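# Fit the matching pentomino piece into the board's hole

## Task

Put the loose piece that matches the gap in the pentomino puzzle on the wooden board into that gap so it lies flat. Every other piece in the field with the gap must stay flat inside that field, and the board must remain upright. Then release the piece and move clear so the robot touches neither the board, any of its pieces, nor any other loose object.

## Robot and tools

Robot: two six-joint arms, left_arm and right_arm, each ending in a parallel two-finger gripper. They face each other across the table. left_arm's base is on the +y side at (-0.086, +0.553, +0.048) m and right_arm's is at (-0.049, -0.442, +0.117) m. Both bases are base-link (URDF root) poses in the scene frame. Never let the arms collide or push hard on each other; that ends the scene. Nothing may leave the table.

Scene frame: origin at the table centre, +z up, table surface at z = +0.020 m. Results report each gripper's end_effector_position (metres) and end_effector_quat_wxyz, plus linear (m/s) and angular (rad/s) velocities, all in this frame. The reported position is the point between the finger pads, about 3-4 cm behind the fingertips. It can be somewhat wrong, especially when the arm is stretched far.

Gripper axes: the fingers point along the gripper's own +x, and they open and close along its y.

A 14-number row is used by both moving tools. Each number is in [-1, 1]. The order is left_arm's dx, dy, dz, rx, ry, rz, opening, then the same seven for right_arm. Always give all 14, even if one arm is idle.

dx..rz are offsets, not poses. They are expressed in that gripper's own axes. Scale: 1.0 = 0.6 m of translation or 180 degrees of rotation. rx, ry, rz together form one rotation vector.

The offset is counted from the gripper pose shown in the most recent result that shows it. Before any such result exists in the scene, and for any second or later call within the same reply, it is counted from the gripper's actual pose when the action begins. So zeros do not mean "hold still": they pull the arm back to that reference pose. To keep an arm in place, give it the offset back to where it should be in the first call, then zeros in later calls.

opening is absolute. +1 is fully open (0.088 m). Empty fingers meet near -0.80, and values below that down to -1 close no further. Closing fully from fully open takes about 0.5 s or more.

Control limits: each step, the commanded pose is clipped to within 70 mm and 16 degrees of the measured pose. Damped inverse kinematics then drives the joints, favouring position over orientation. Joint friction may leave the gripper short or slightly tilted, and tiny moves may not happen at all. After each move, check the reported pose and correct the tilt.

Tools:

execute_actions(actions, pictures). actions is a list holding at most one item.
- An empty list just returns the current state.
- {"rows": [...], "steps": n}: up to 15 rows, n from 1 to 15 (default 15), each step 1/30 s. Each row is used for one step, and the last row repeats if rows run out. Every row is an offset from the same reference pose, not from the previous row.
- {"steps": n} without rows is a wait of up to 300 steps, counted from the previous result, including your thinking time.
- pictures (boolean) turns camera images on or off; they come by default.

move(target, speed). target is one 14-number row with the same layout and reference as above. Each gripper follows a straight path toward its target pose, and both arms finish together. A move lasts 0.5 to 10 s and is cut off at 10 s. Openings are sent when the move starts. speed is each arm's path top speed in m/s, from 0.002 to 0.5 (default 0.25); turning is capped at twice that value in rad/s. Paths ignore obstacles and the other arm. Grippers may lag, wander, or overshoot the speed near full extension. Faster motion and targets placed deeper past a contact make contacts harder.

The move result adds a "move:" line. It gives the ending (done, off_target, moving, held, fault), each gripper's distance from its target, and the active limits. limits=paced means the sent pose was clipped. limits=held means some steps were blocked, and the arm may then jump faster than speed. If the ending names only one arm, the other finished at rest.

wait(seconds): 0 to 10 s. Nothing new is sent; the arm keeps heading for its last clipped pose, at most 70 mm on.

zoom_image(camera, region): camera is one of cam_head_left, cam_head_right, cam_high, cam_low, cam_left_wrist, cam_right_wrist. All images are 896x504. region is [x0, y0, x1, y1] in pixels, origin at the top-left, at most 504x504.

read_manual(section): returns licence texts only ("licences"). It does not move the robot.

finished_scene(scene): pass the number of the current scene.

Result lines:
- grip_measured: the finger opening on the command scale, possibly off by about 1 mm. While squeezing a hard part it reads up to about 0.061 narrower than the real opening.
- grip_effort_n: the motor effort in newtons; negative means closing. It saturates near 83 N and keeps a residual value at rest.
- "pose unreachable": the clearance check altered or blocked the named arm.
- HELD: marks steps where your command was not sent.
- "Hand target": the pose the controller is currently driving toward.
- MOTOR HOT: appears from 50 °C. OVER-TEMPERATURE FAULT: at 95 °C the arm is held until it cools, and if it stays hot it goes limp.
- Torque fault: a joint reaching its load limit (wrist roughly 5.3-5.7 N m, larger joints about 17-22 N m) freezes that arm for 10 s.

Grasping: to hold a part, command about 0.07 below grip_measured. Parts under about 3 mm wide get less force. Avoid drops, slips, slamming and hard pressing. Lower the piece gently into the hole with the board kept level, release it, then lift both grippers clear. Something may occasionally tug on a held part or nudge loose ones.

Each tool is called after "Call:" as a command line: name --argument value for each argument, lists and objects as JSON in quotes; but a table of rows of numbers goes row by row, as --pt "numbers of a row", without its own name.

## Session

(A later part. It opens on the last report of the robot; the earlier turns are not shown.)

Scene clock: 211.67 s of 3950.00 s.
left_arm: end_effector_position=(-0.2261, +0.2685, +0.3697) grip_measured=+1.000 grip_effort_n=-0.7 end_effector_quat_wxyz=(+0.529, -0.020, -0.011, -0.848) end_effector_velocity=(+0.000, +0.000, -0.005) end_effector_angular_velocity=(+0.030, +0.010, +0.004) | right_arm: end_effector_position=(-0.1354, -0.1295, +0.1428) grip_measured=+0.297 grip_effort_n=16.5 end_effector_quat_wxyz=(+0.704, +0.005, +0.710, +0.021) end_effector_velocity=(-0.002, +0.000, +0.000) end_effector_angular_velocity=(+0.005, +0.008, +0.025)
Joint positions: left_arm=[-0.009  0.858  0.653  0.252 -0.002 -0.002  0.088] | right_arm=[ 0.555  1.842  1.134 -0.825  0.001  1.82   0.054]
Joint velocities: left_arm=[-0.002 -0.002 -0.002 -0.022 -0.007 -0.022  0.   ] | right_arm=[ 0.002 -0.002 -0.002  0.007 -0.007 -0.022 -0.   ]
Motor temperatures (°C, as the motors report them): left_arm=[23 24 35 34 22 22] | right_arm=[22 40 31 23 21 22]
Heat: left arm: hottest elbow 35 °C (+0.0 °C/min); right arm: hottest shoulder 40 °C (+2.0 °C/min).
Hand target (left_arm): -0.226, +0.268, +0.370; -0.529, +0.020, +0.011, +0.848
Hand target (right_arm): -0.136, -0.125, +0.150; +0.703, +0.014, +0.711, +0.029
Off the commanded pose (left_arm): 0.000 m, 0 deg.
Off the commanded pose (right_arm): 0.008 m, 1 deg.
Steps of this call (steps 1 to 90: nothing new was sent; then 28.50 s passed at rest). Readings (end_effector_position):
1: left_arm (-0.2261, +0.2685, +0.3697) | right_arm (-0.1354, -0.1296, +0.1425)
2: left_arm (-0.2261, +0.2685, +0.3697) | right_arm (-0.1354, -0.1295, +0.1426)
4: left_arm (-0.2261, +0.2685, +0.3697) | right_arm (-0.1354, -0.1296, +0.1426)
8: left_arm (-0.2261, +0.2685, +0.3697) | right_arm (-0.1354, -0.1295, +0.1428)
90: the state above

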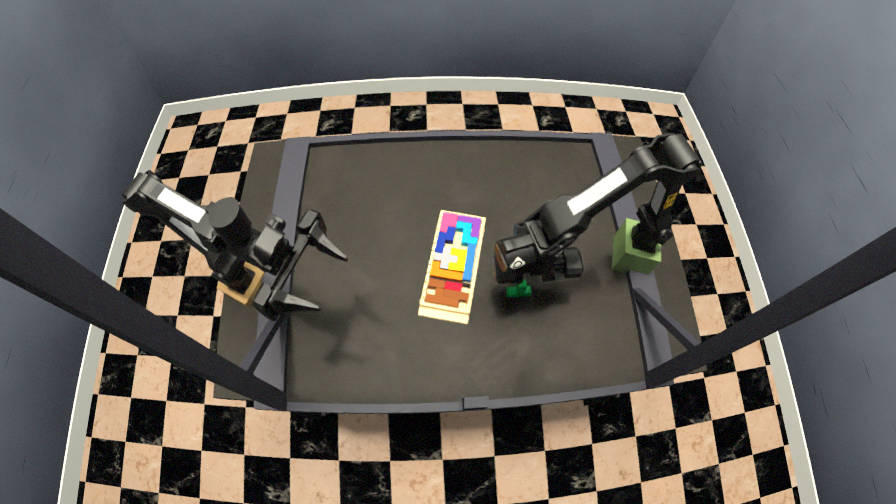

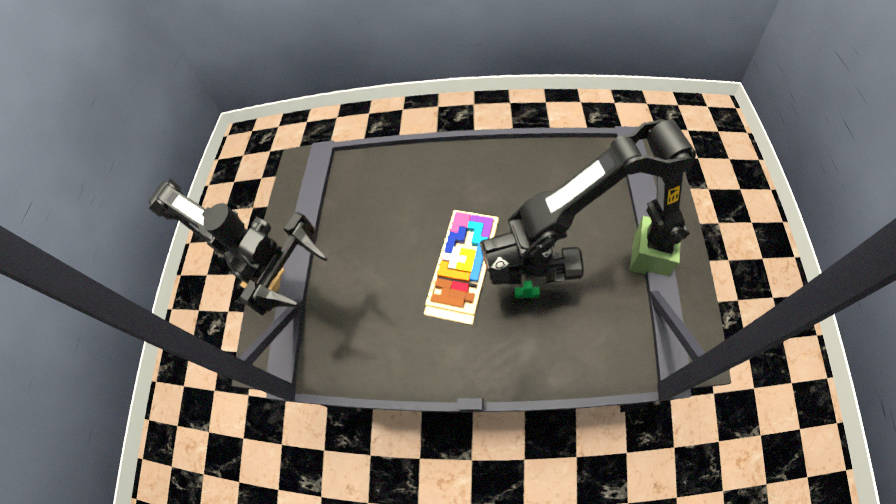

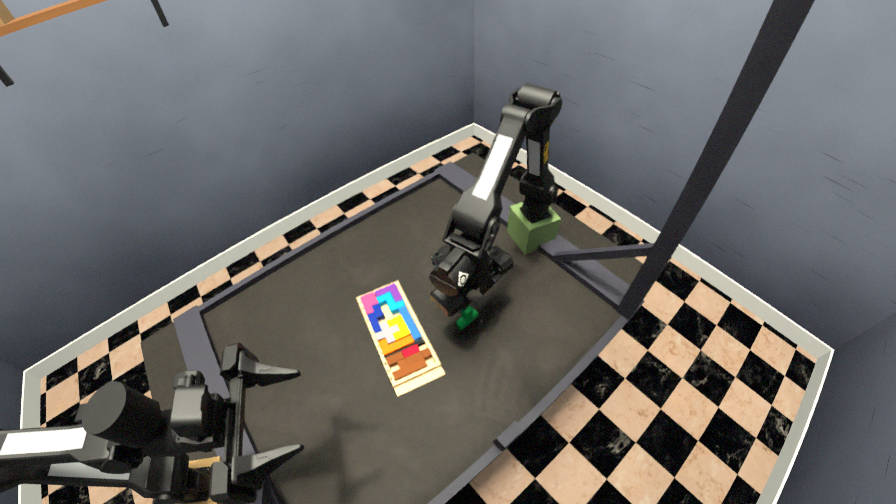

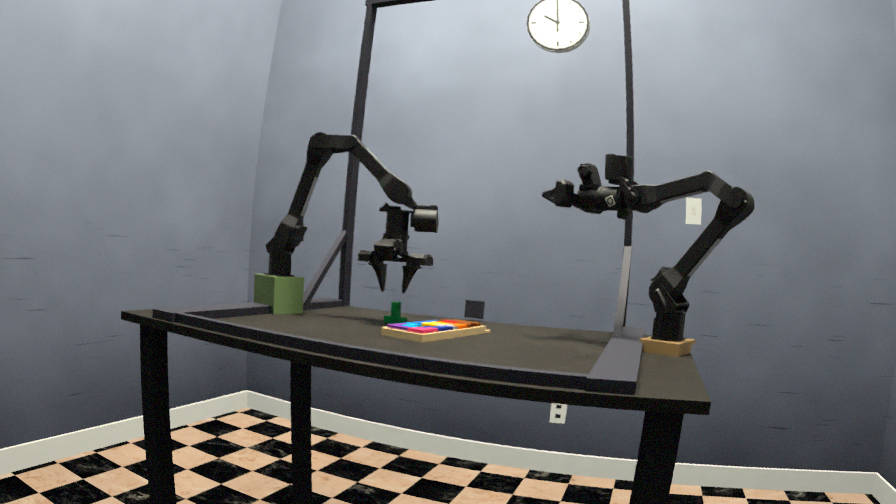

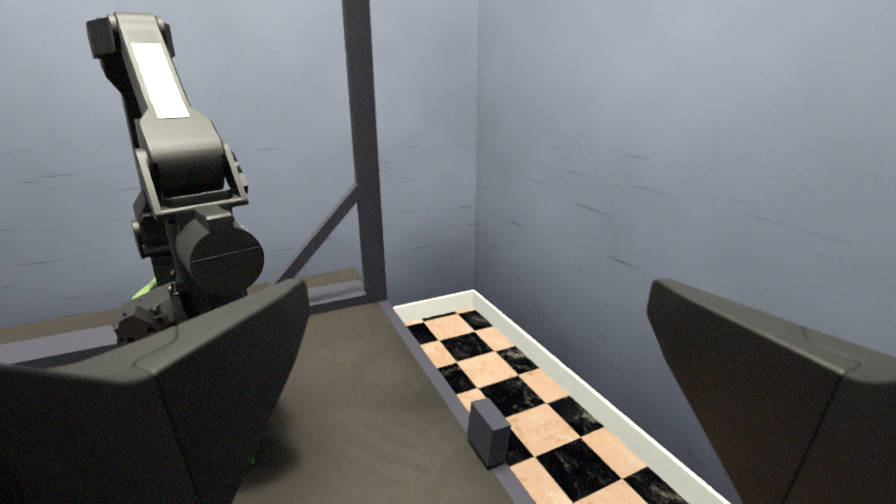

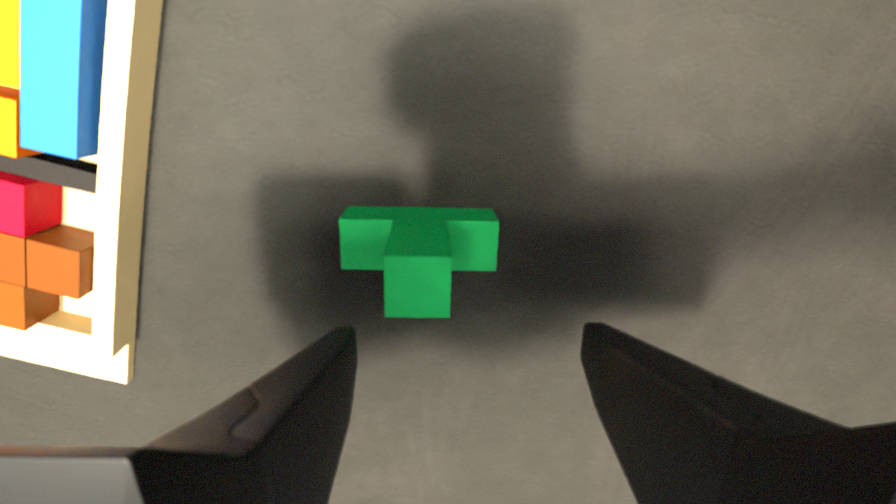

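Call:
move --target '[0,0,0,0,0,0,1, 0,0.025,-0.06,0,0,0,-1]'

Call:
move --target '[0,0,0,0,0,0,1, 0.068,0,0,0,0,0,-1]'

Scene clock: 231.10 s of 3950.00 s.
left_arm: end_effector_position=(-0.2261, +0.2685, +0.3697) grip_measured=+1.000 grip_effort_n=-0.7 end_effector_quat_wxyz=(+0.529, -0.020, -0.011, -0.848) end_effector_velocity=(-0.001, +0.001, +0.000) end_effector_angular_velocity=(-0.001, -0.008, -0.009) | right_arm: end_effector_position=(-0.1699, -0.1178, +0.1450) grip_measured=-0.810 grip_effort_n=-83.5 end_effector_quat_wxyz=(+0.702, +0.006, +0.712, +0.022) end_effector_velocity=(-0.003, -0.003, +0.000) end_effector_angular_velocity=(-0.024, +0.014, +0.011)
Joint positions: left_arm=[-0.009  0.858  0.653  0.252 -0.002 -0.002  0.088] | right_arm=[ 0.642  1.911  1.237 -0.855  0.001  1.907  0.   ]
Joint velocities: left_arm=[-0.002 -0.002  0.002 -0.007  0.007  0.007  0.   ] | right_arm=[ 0.002  0.007  0.012 -0.022 -0.022 -0.007  0.   ]
Motor temperatures (°C, as the motors report them): left_arm=[23 24 35 34 22 22] | right_arm=[22 40 31 23 21 22]
Heat: left arm: hottest elbow 35 °C (+0.0 °C/min); right arm: hottest shoulder 40 °C (+0.0 °C/min).
Hand target (left_arm): -0.226, +0.268, +0.370; -0.529, +0.020, +0.011, +0.848
Hand target (right_arm): -0.172, -0.116, +0.143; +0.703, +0.005, +0.710, +0.021
Off the commanded pose (left_arm): 0.000 m, 0 deg.
Off the commanded pose (right_arm): 0.003 m, 0 deg.
After step 90, 15.60 s passed at rest.
move: done

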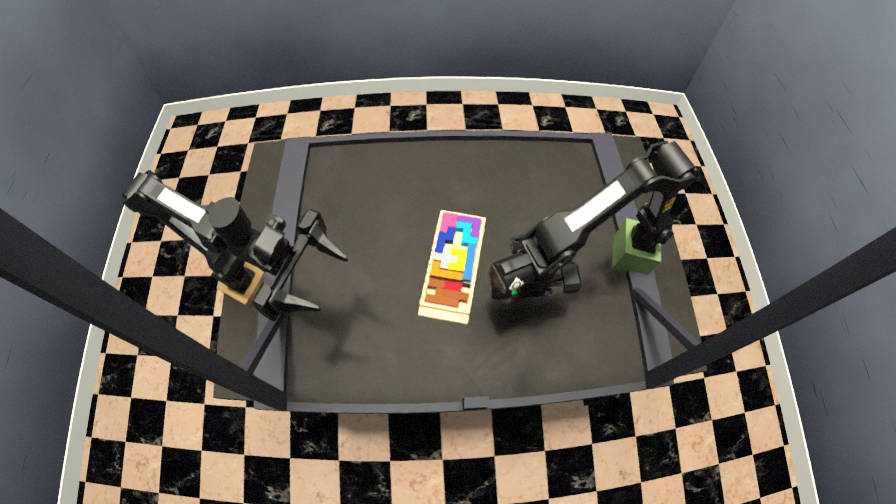

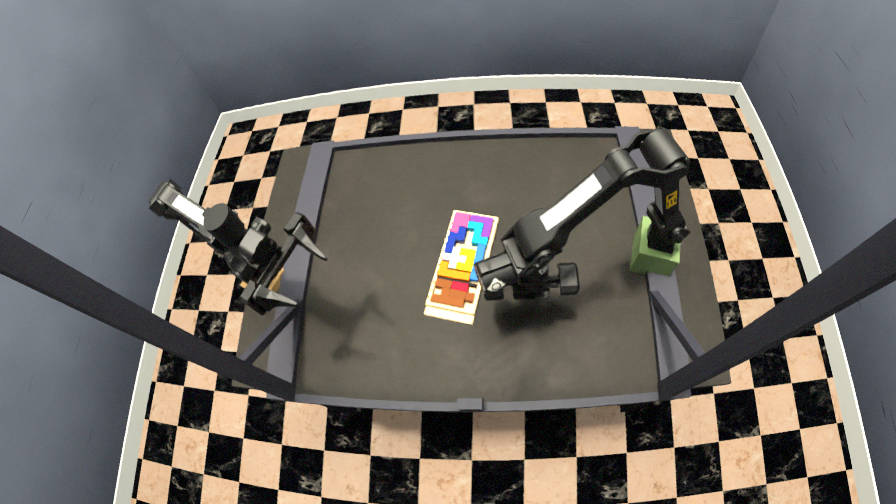

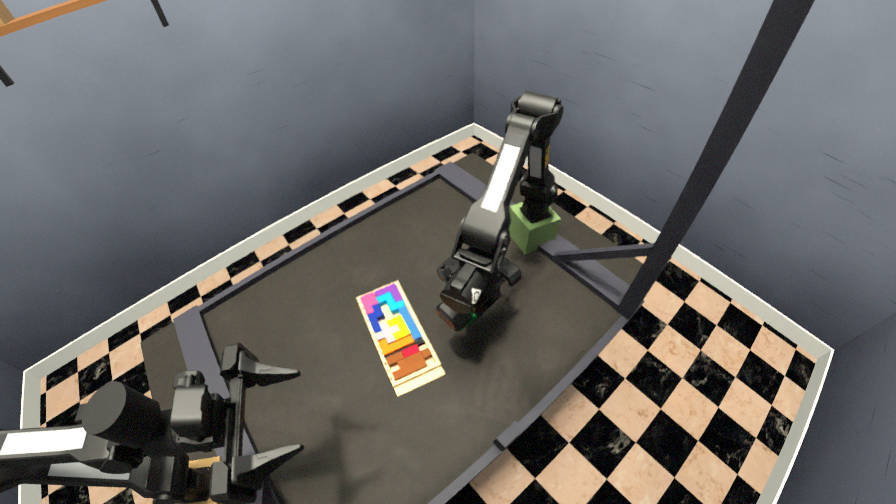

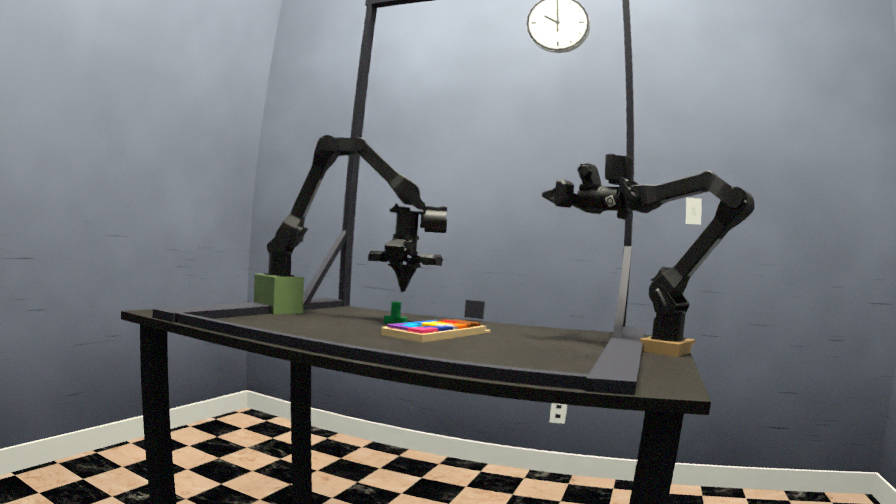

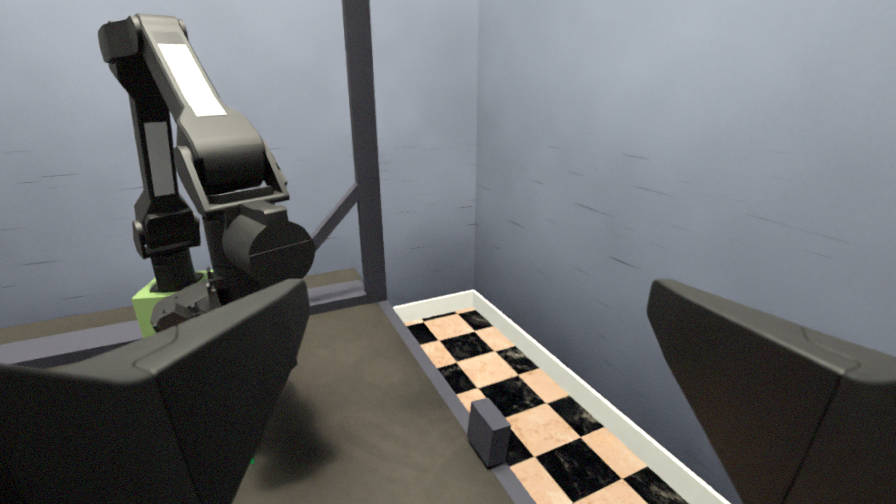

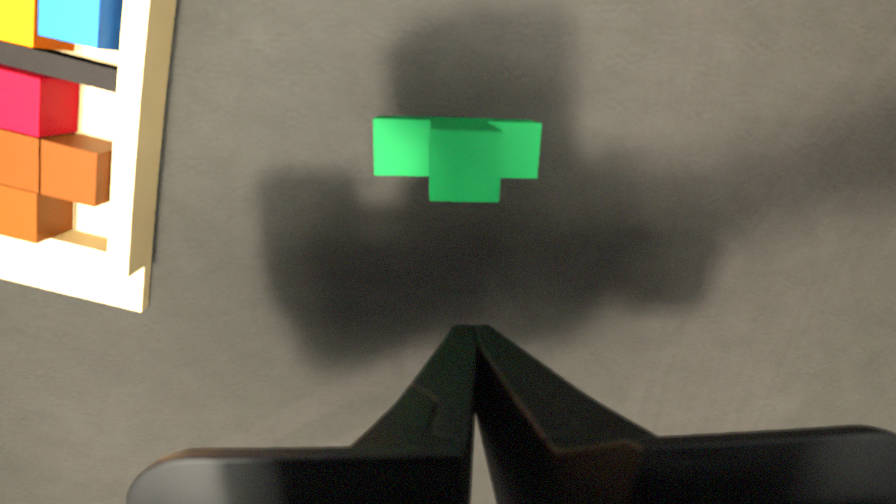

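Scene clock: 231.97 s of 3950.00 s.
left_arm: end_effector_position=(-0.2261, +0.2685, +0.3697) grip_measured=+1.000 grip_effort_n=-0.7 end_effector_quat_wxyz=(+0.529, -0.020, -0.011, -0.848) end_effector_velocity=(-0.001, +0.001, -0.002) end_effector_angular_velocity=(+0.010, +0.004, -0.000) | right_arm: end_effector_position=(-0.1720, -0.1123, +0.1113) grip_measured=-0.810 grip_effort_n=-83.5 end_effector_quat_wxyz=(+0.700, +0.013, +0.714, +0.029) end_effector_velocity=(-0.004, +0.004, -0.002) end_effector_angular_velocity=(+0.014, +0.012, +0.010)
Joint positions: left_arm=[-0.009  0.858  0.653  0.252 -0.002 -0.002  0.088] | right_arm=[ 0.642  1.977  1.178 -0.709  0.001  1.908  0.   ]
Joint velocities: left_arm=[-0.007 -0.002 -0.002 -0.007 -0.007 -0.007  0.   ] | right_arm=[ 0.002  0.007  0.002  0.022 -0.007 -0.007  0.   ]
Motor temperatures (°C, as the motors report them): left_arm=[23 24 35 34 22 22] | right_arm=[22 40 31 23 21 22]
Heat: left arm: hottest elbow 35 °C (+0.0 °C/min); right arm: hottest shoulder 40 °C (+0.0 °C/min).
Hand target (left_arm): -0.226, +0.268, +0.370; -0.529, +0.020, +0.011, +0.848
Hand target (right_arm): -0.170, -0.116, +0.104; +0.702, +0.006, +0.712, +0.022
Off the commanded pose (left_arm): 0.000 m, 0 deg.
Off the commanded pose (right_arm): 0.008 m, 1 deg.
move: done

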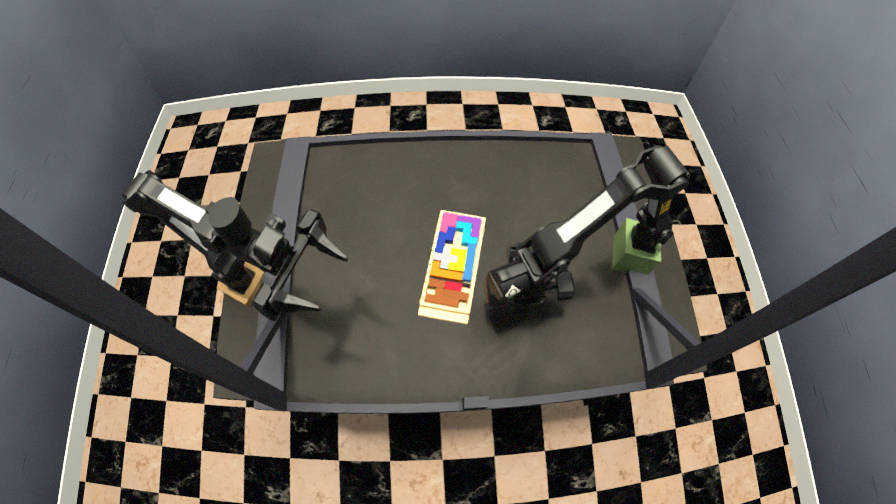

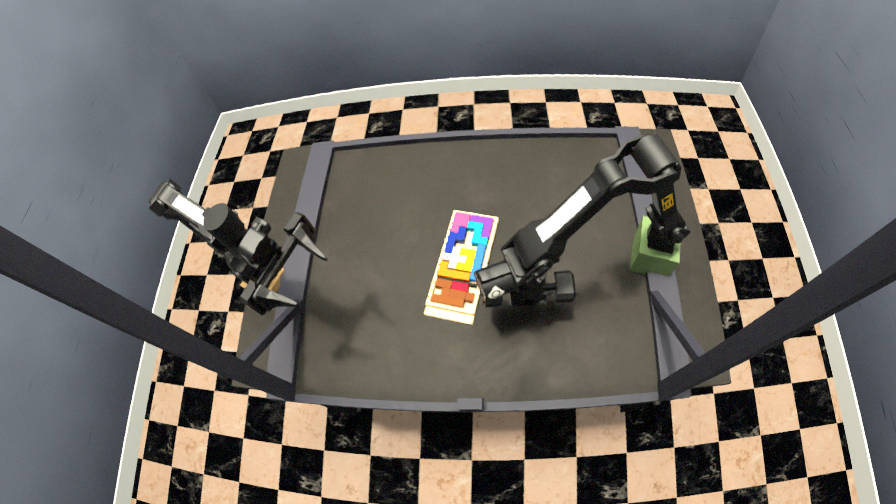

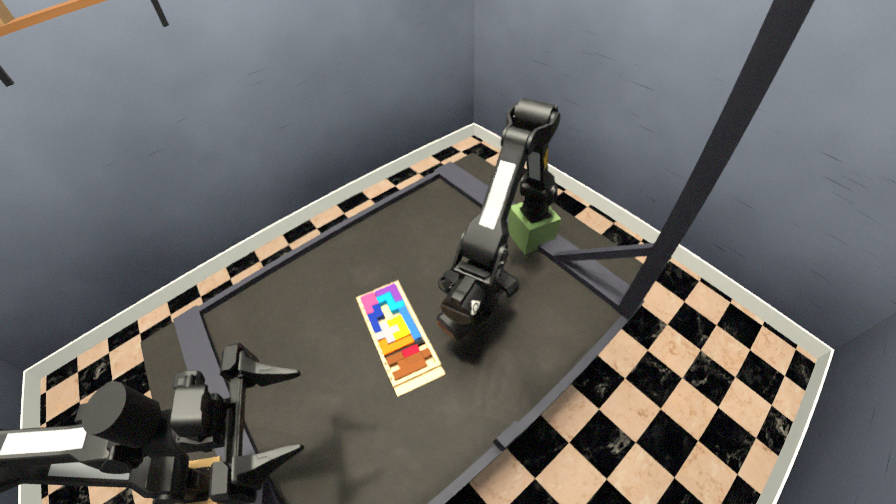

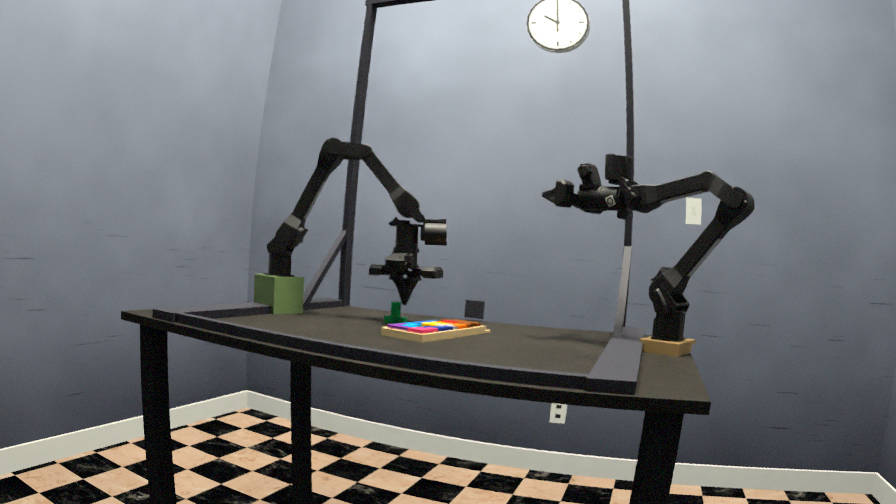

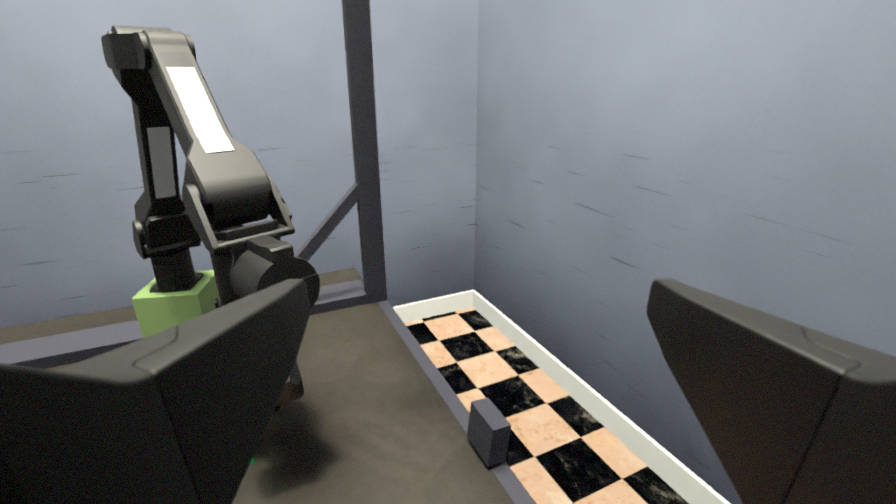

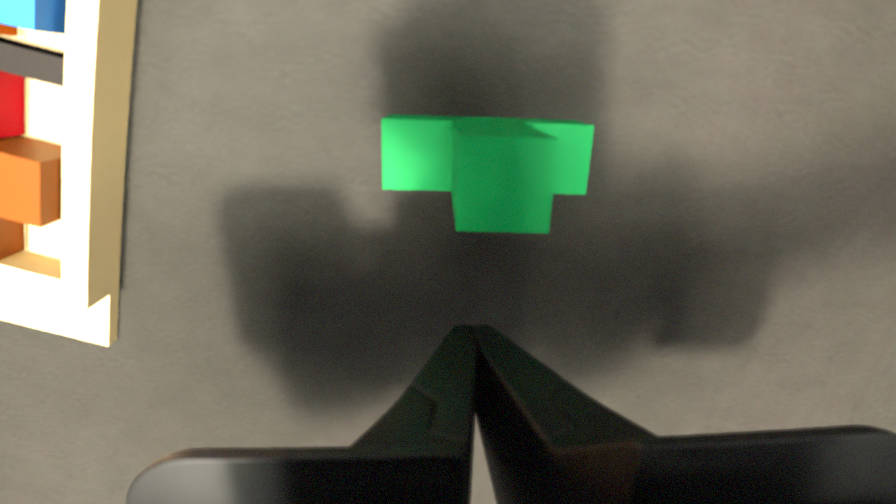

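Call:
move --target '[0,0,0,0,0,0,1, 0.02,-0.01,0.13,0,0,0,-1]' --speed 0.08

Scene clock: 240.60 s of 3950.00 s.
left_arm: end_effector_position=(-0.2261, +0.2685, +0.3697) grip_measured=+1.000 grip_effort_n=-1.6 end_effector_quat_wxyz=(+0.529, -0.020, -0.011, -0.848) end_effector_velocity=(-0.002, +0.001, -0.002) end_effector_angular_velocity=(+0.010, +0.003, -0.010) | right_arm: end_effector_position=(-0.0947, -0.1139, +0.0951) grip_measured=-0.810 grip_effort_n=-83.5 end_effector_quat_wxyz=(+0.702, +0.011, +0.712, +0.026) end_effector_velocity=(-0.003, -0.004, +0.001) end_effector_angular_velocity=(-0.012, +0.035, +0.002)
Joint positions: left_arm=[-0.009  0.858  0.653  0.252 -0.002 -0.002  0.088] | right_arm=[ 0.42   1.953  1.064 -0.628 -0.007  1.686  0.   ]
Joint velocities: left_arm=[-0.002 -0.002 -0.002 -0.007  0.007 -0.007  0.   ] | right_arm=[-0.007 -0.007 -0.007 -0.007 -0.037 -0.007  0.   ]
Motor temperatures (°C, as the motors report them): left_arm=[23 24 35 34 22 22] | right_arm=[22 39 31 23 21 22]
Heat: left arm: hottest elbow 35 °C (+0.0 °C/min); right arm: hottest shoulder 39 °C (+1.0 °C/min).
Hand target (left_arm): -0.226, +0.268, +0.370; -0.529, +0.020, +0.011, +0.848
Hand target (right_arm): -0.093, -0.115, +0.098; +0.700, +0.014, +0.713, +0.029
Off the commanded pose (left_arm): 0.000 m, 0 deg.
Off the commanded pose (right_arm): 0.003 m, 1 deg.
After step 90, 4.27 s passed at rest.
move: done

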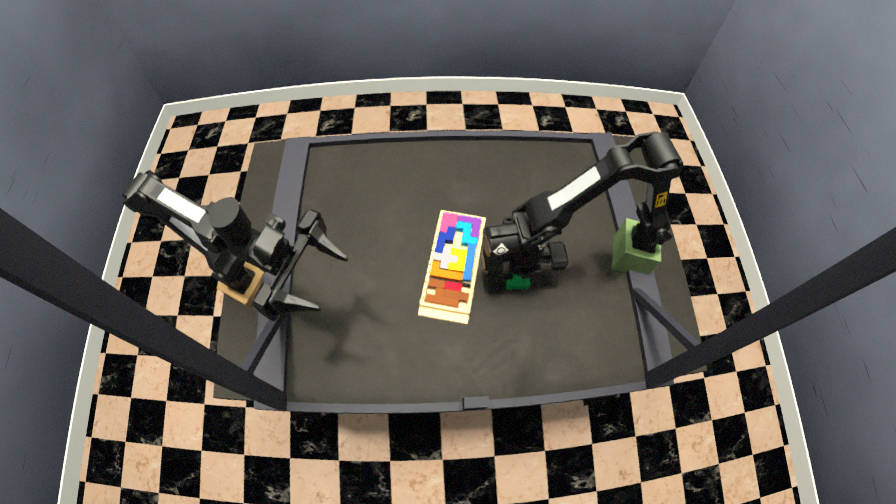

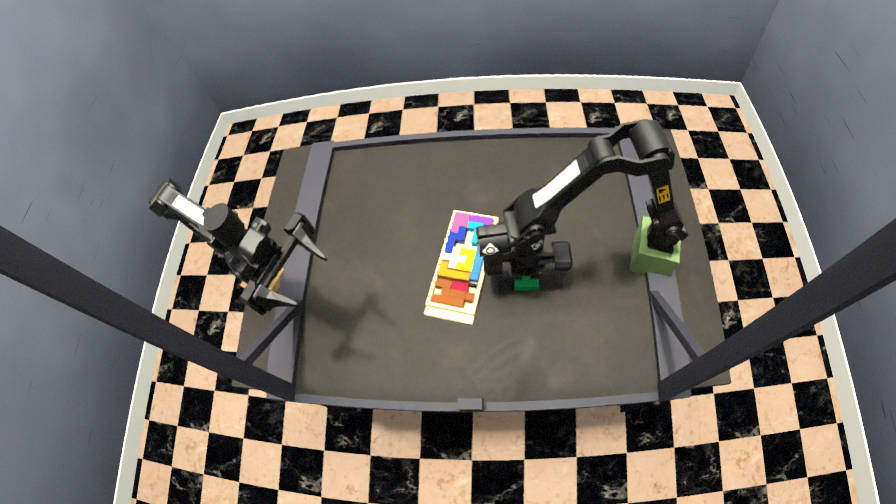

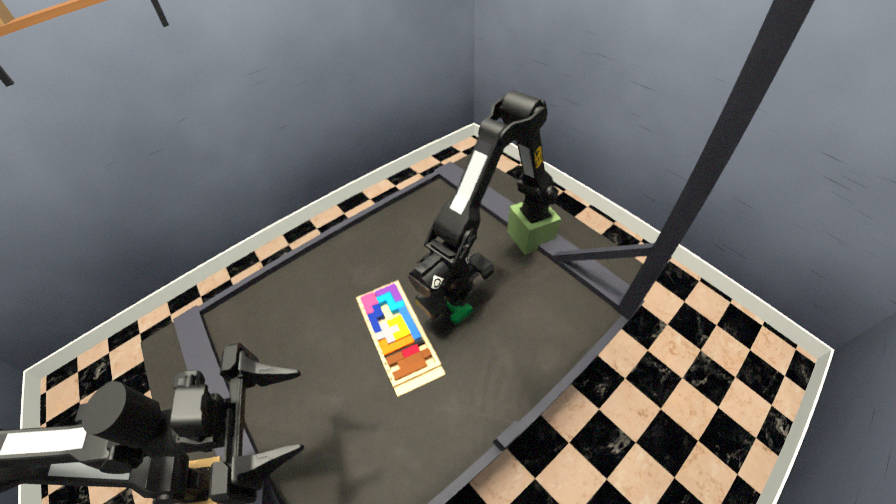

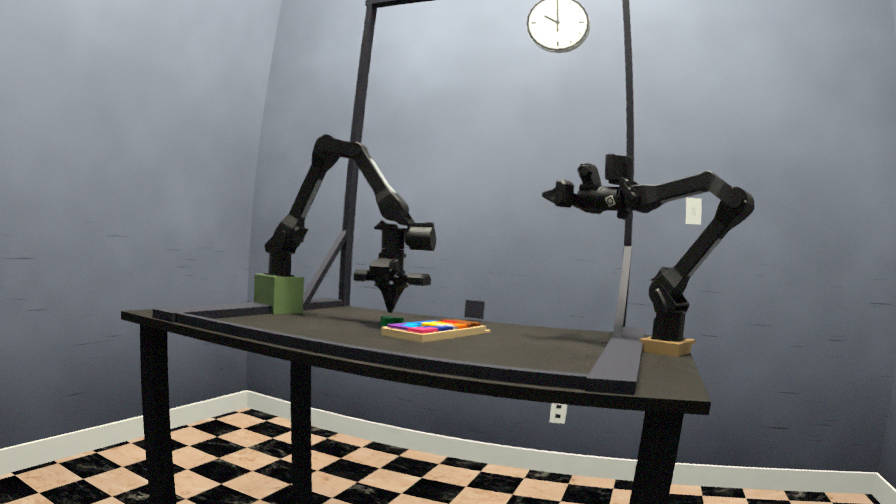

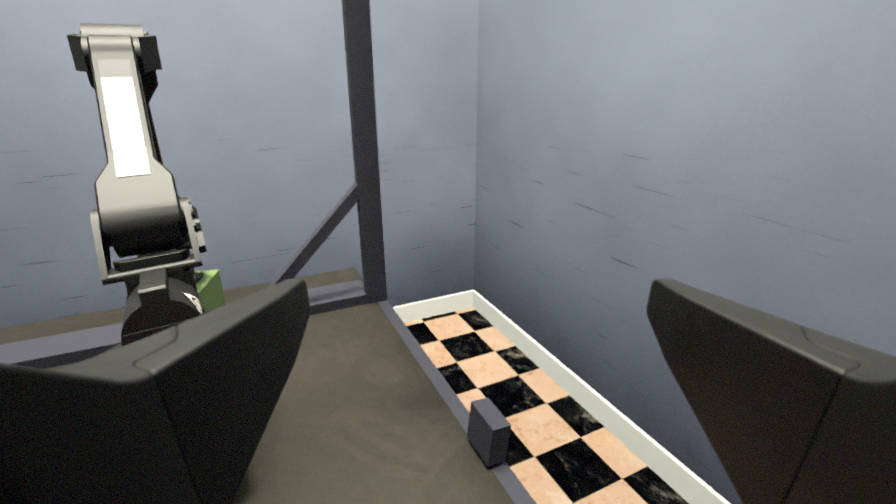

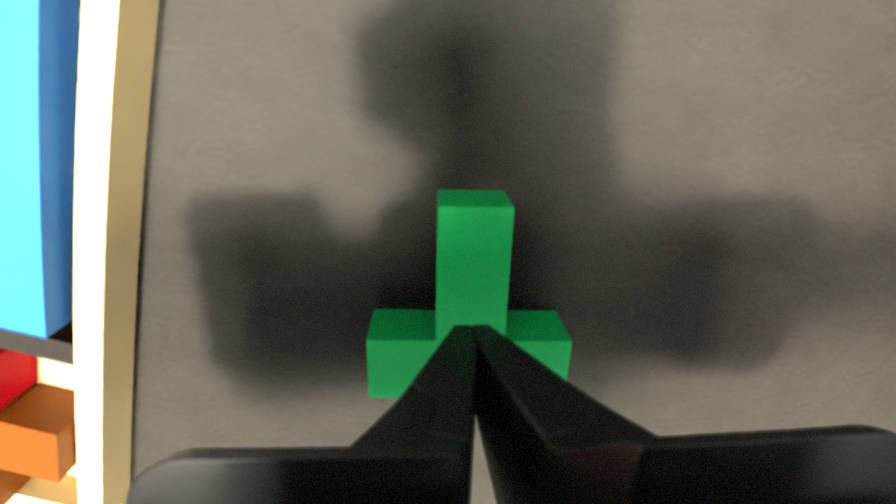

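Call:
move --target '[0,0,0,0,0,0,1, -0.03,0,0.016,0.5,0,0,1]' --speed 0.3

Scene clock: 256.23 s of 3950.00 s.
left_arm: end_effector_position=(-0.2261, +0.2685, +0.3697) grip_measured=+1.000 grip_effort_n=-1.2 end_effector_quat_wxyz=(+0.529, -0.020, -0.011, -0.848) end_effector_velocity=(-0.001, +0.002, +0.003) end_effector_angular_velocity=(-0.001, +0.025, -0.011) | right_arm: end_effector_position=(-0.0846, -0.1198, +0.1060) grip_measured=+0.985 grip_effort_n=16.0 end_effector_quat_wxyz=(+0.507, +0.474, +0.538, -0.478) end_effector_velocity=(+0.002, -0.005, +0.002) end_effector_angular_velocity=(-0.019, +0.006, -0.029)
Joint positions: left_arm=[-0.009  0.858  0.653  0.252 -0.002 -0.002  0.088] | right_arm=[ 0.379  1.922  1.073 -0.693 -0.034  3.144  0.087]
Joint velocities: left_arm=[-0.002 -0.007 -0.002  0.007  0.007 -0.022  0.   ] | right_arm=[-0.007 -0.007 -0.002 -0.022 -0.007  0.022 -0.   ]
Motor temperatures (°C, as the motors report them): left_arm=[23 24 36 34 22 22] | right_arm=[22 40 30 23 21 22]
Heat: left arm: hottest elbow 36 °C (+1.0 °C/min); right arm: hottest shoulder 40 °C (+1.0 °C/min).
Hand target (left_arm): -0.226, +0.268, +0.370; -0.529, +0.020, +0.011, +0.848
Hand target (right_arm): -0.084, -0.115, +0.113; +0.498, +0.480, +0.544, -0.476
Off the commanded pose (left_arm): 0.000 m, 0 deg.
Off the commanded pose (right_arm): 0.009 m, 5 deg.
joint sent to its limit (right arm) — the command would take joint 6 (wrist roll) past its upper limit, so that joint was sent only as far as its limit.
After step 90, 9.57 s passed at rest.
move: off_target (right_arm)

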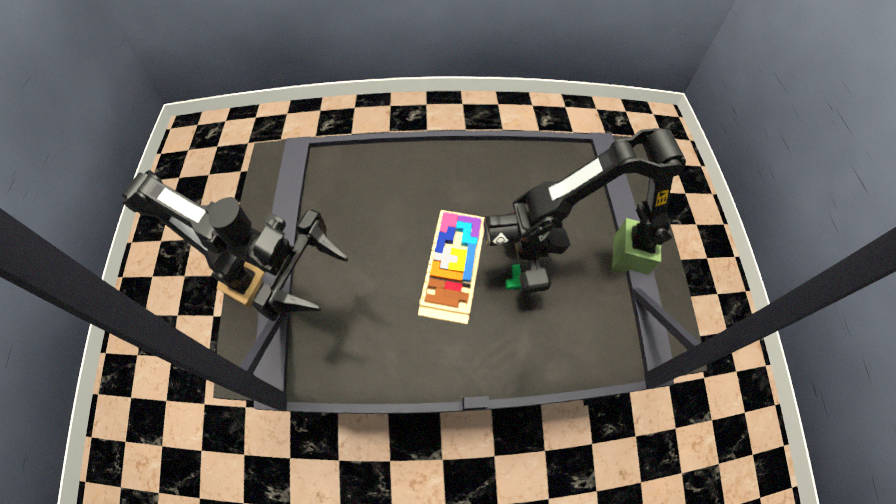

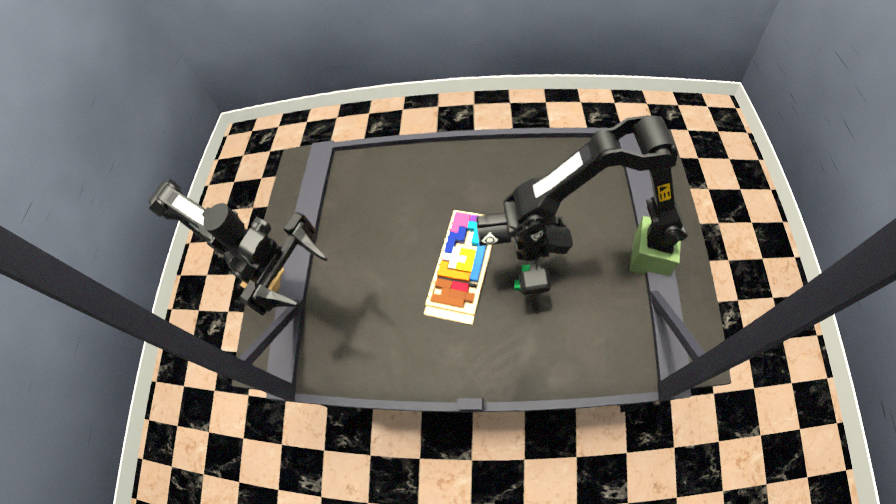

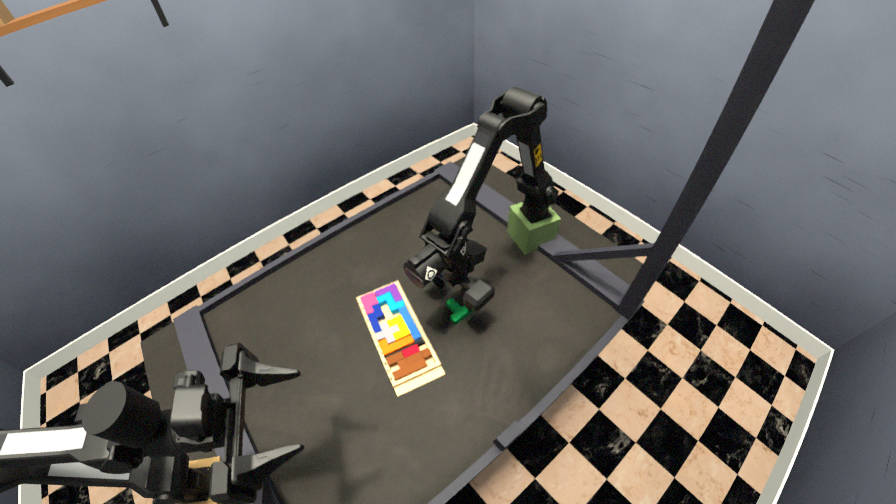

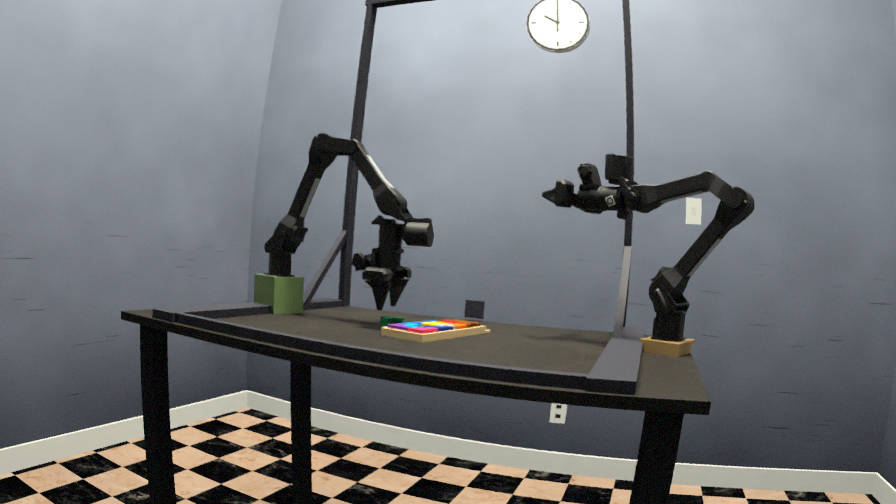

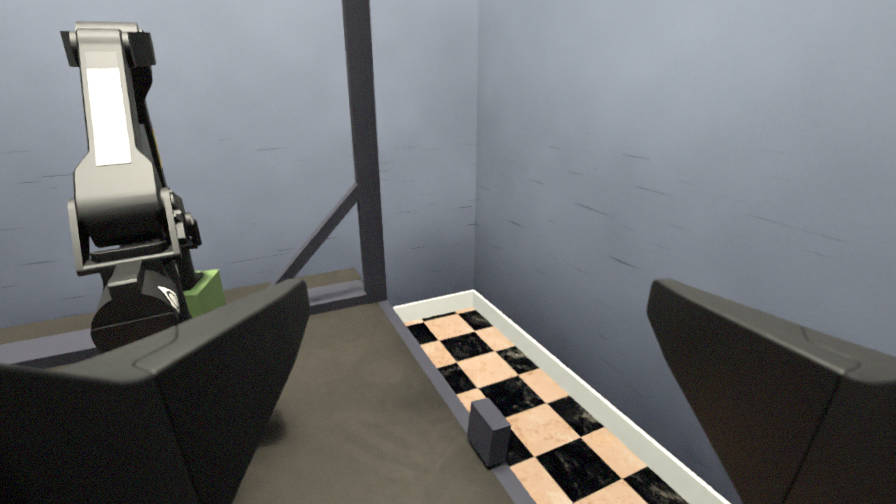

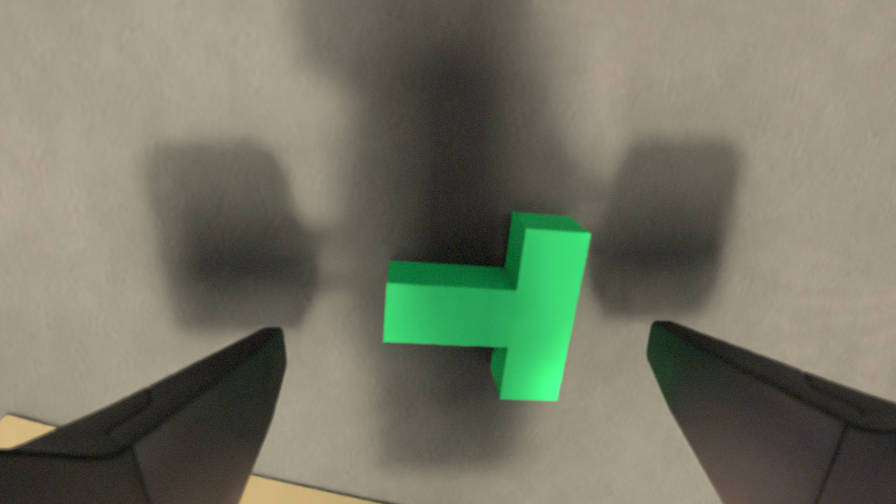

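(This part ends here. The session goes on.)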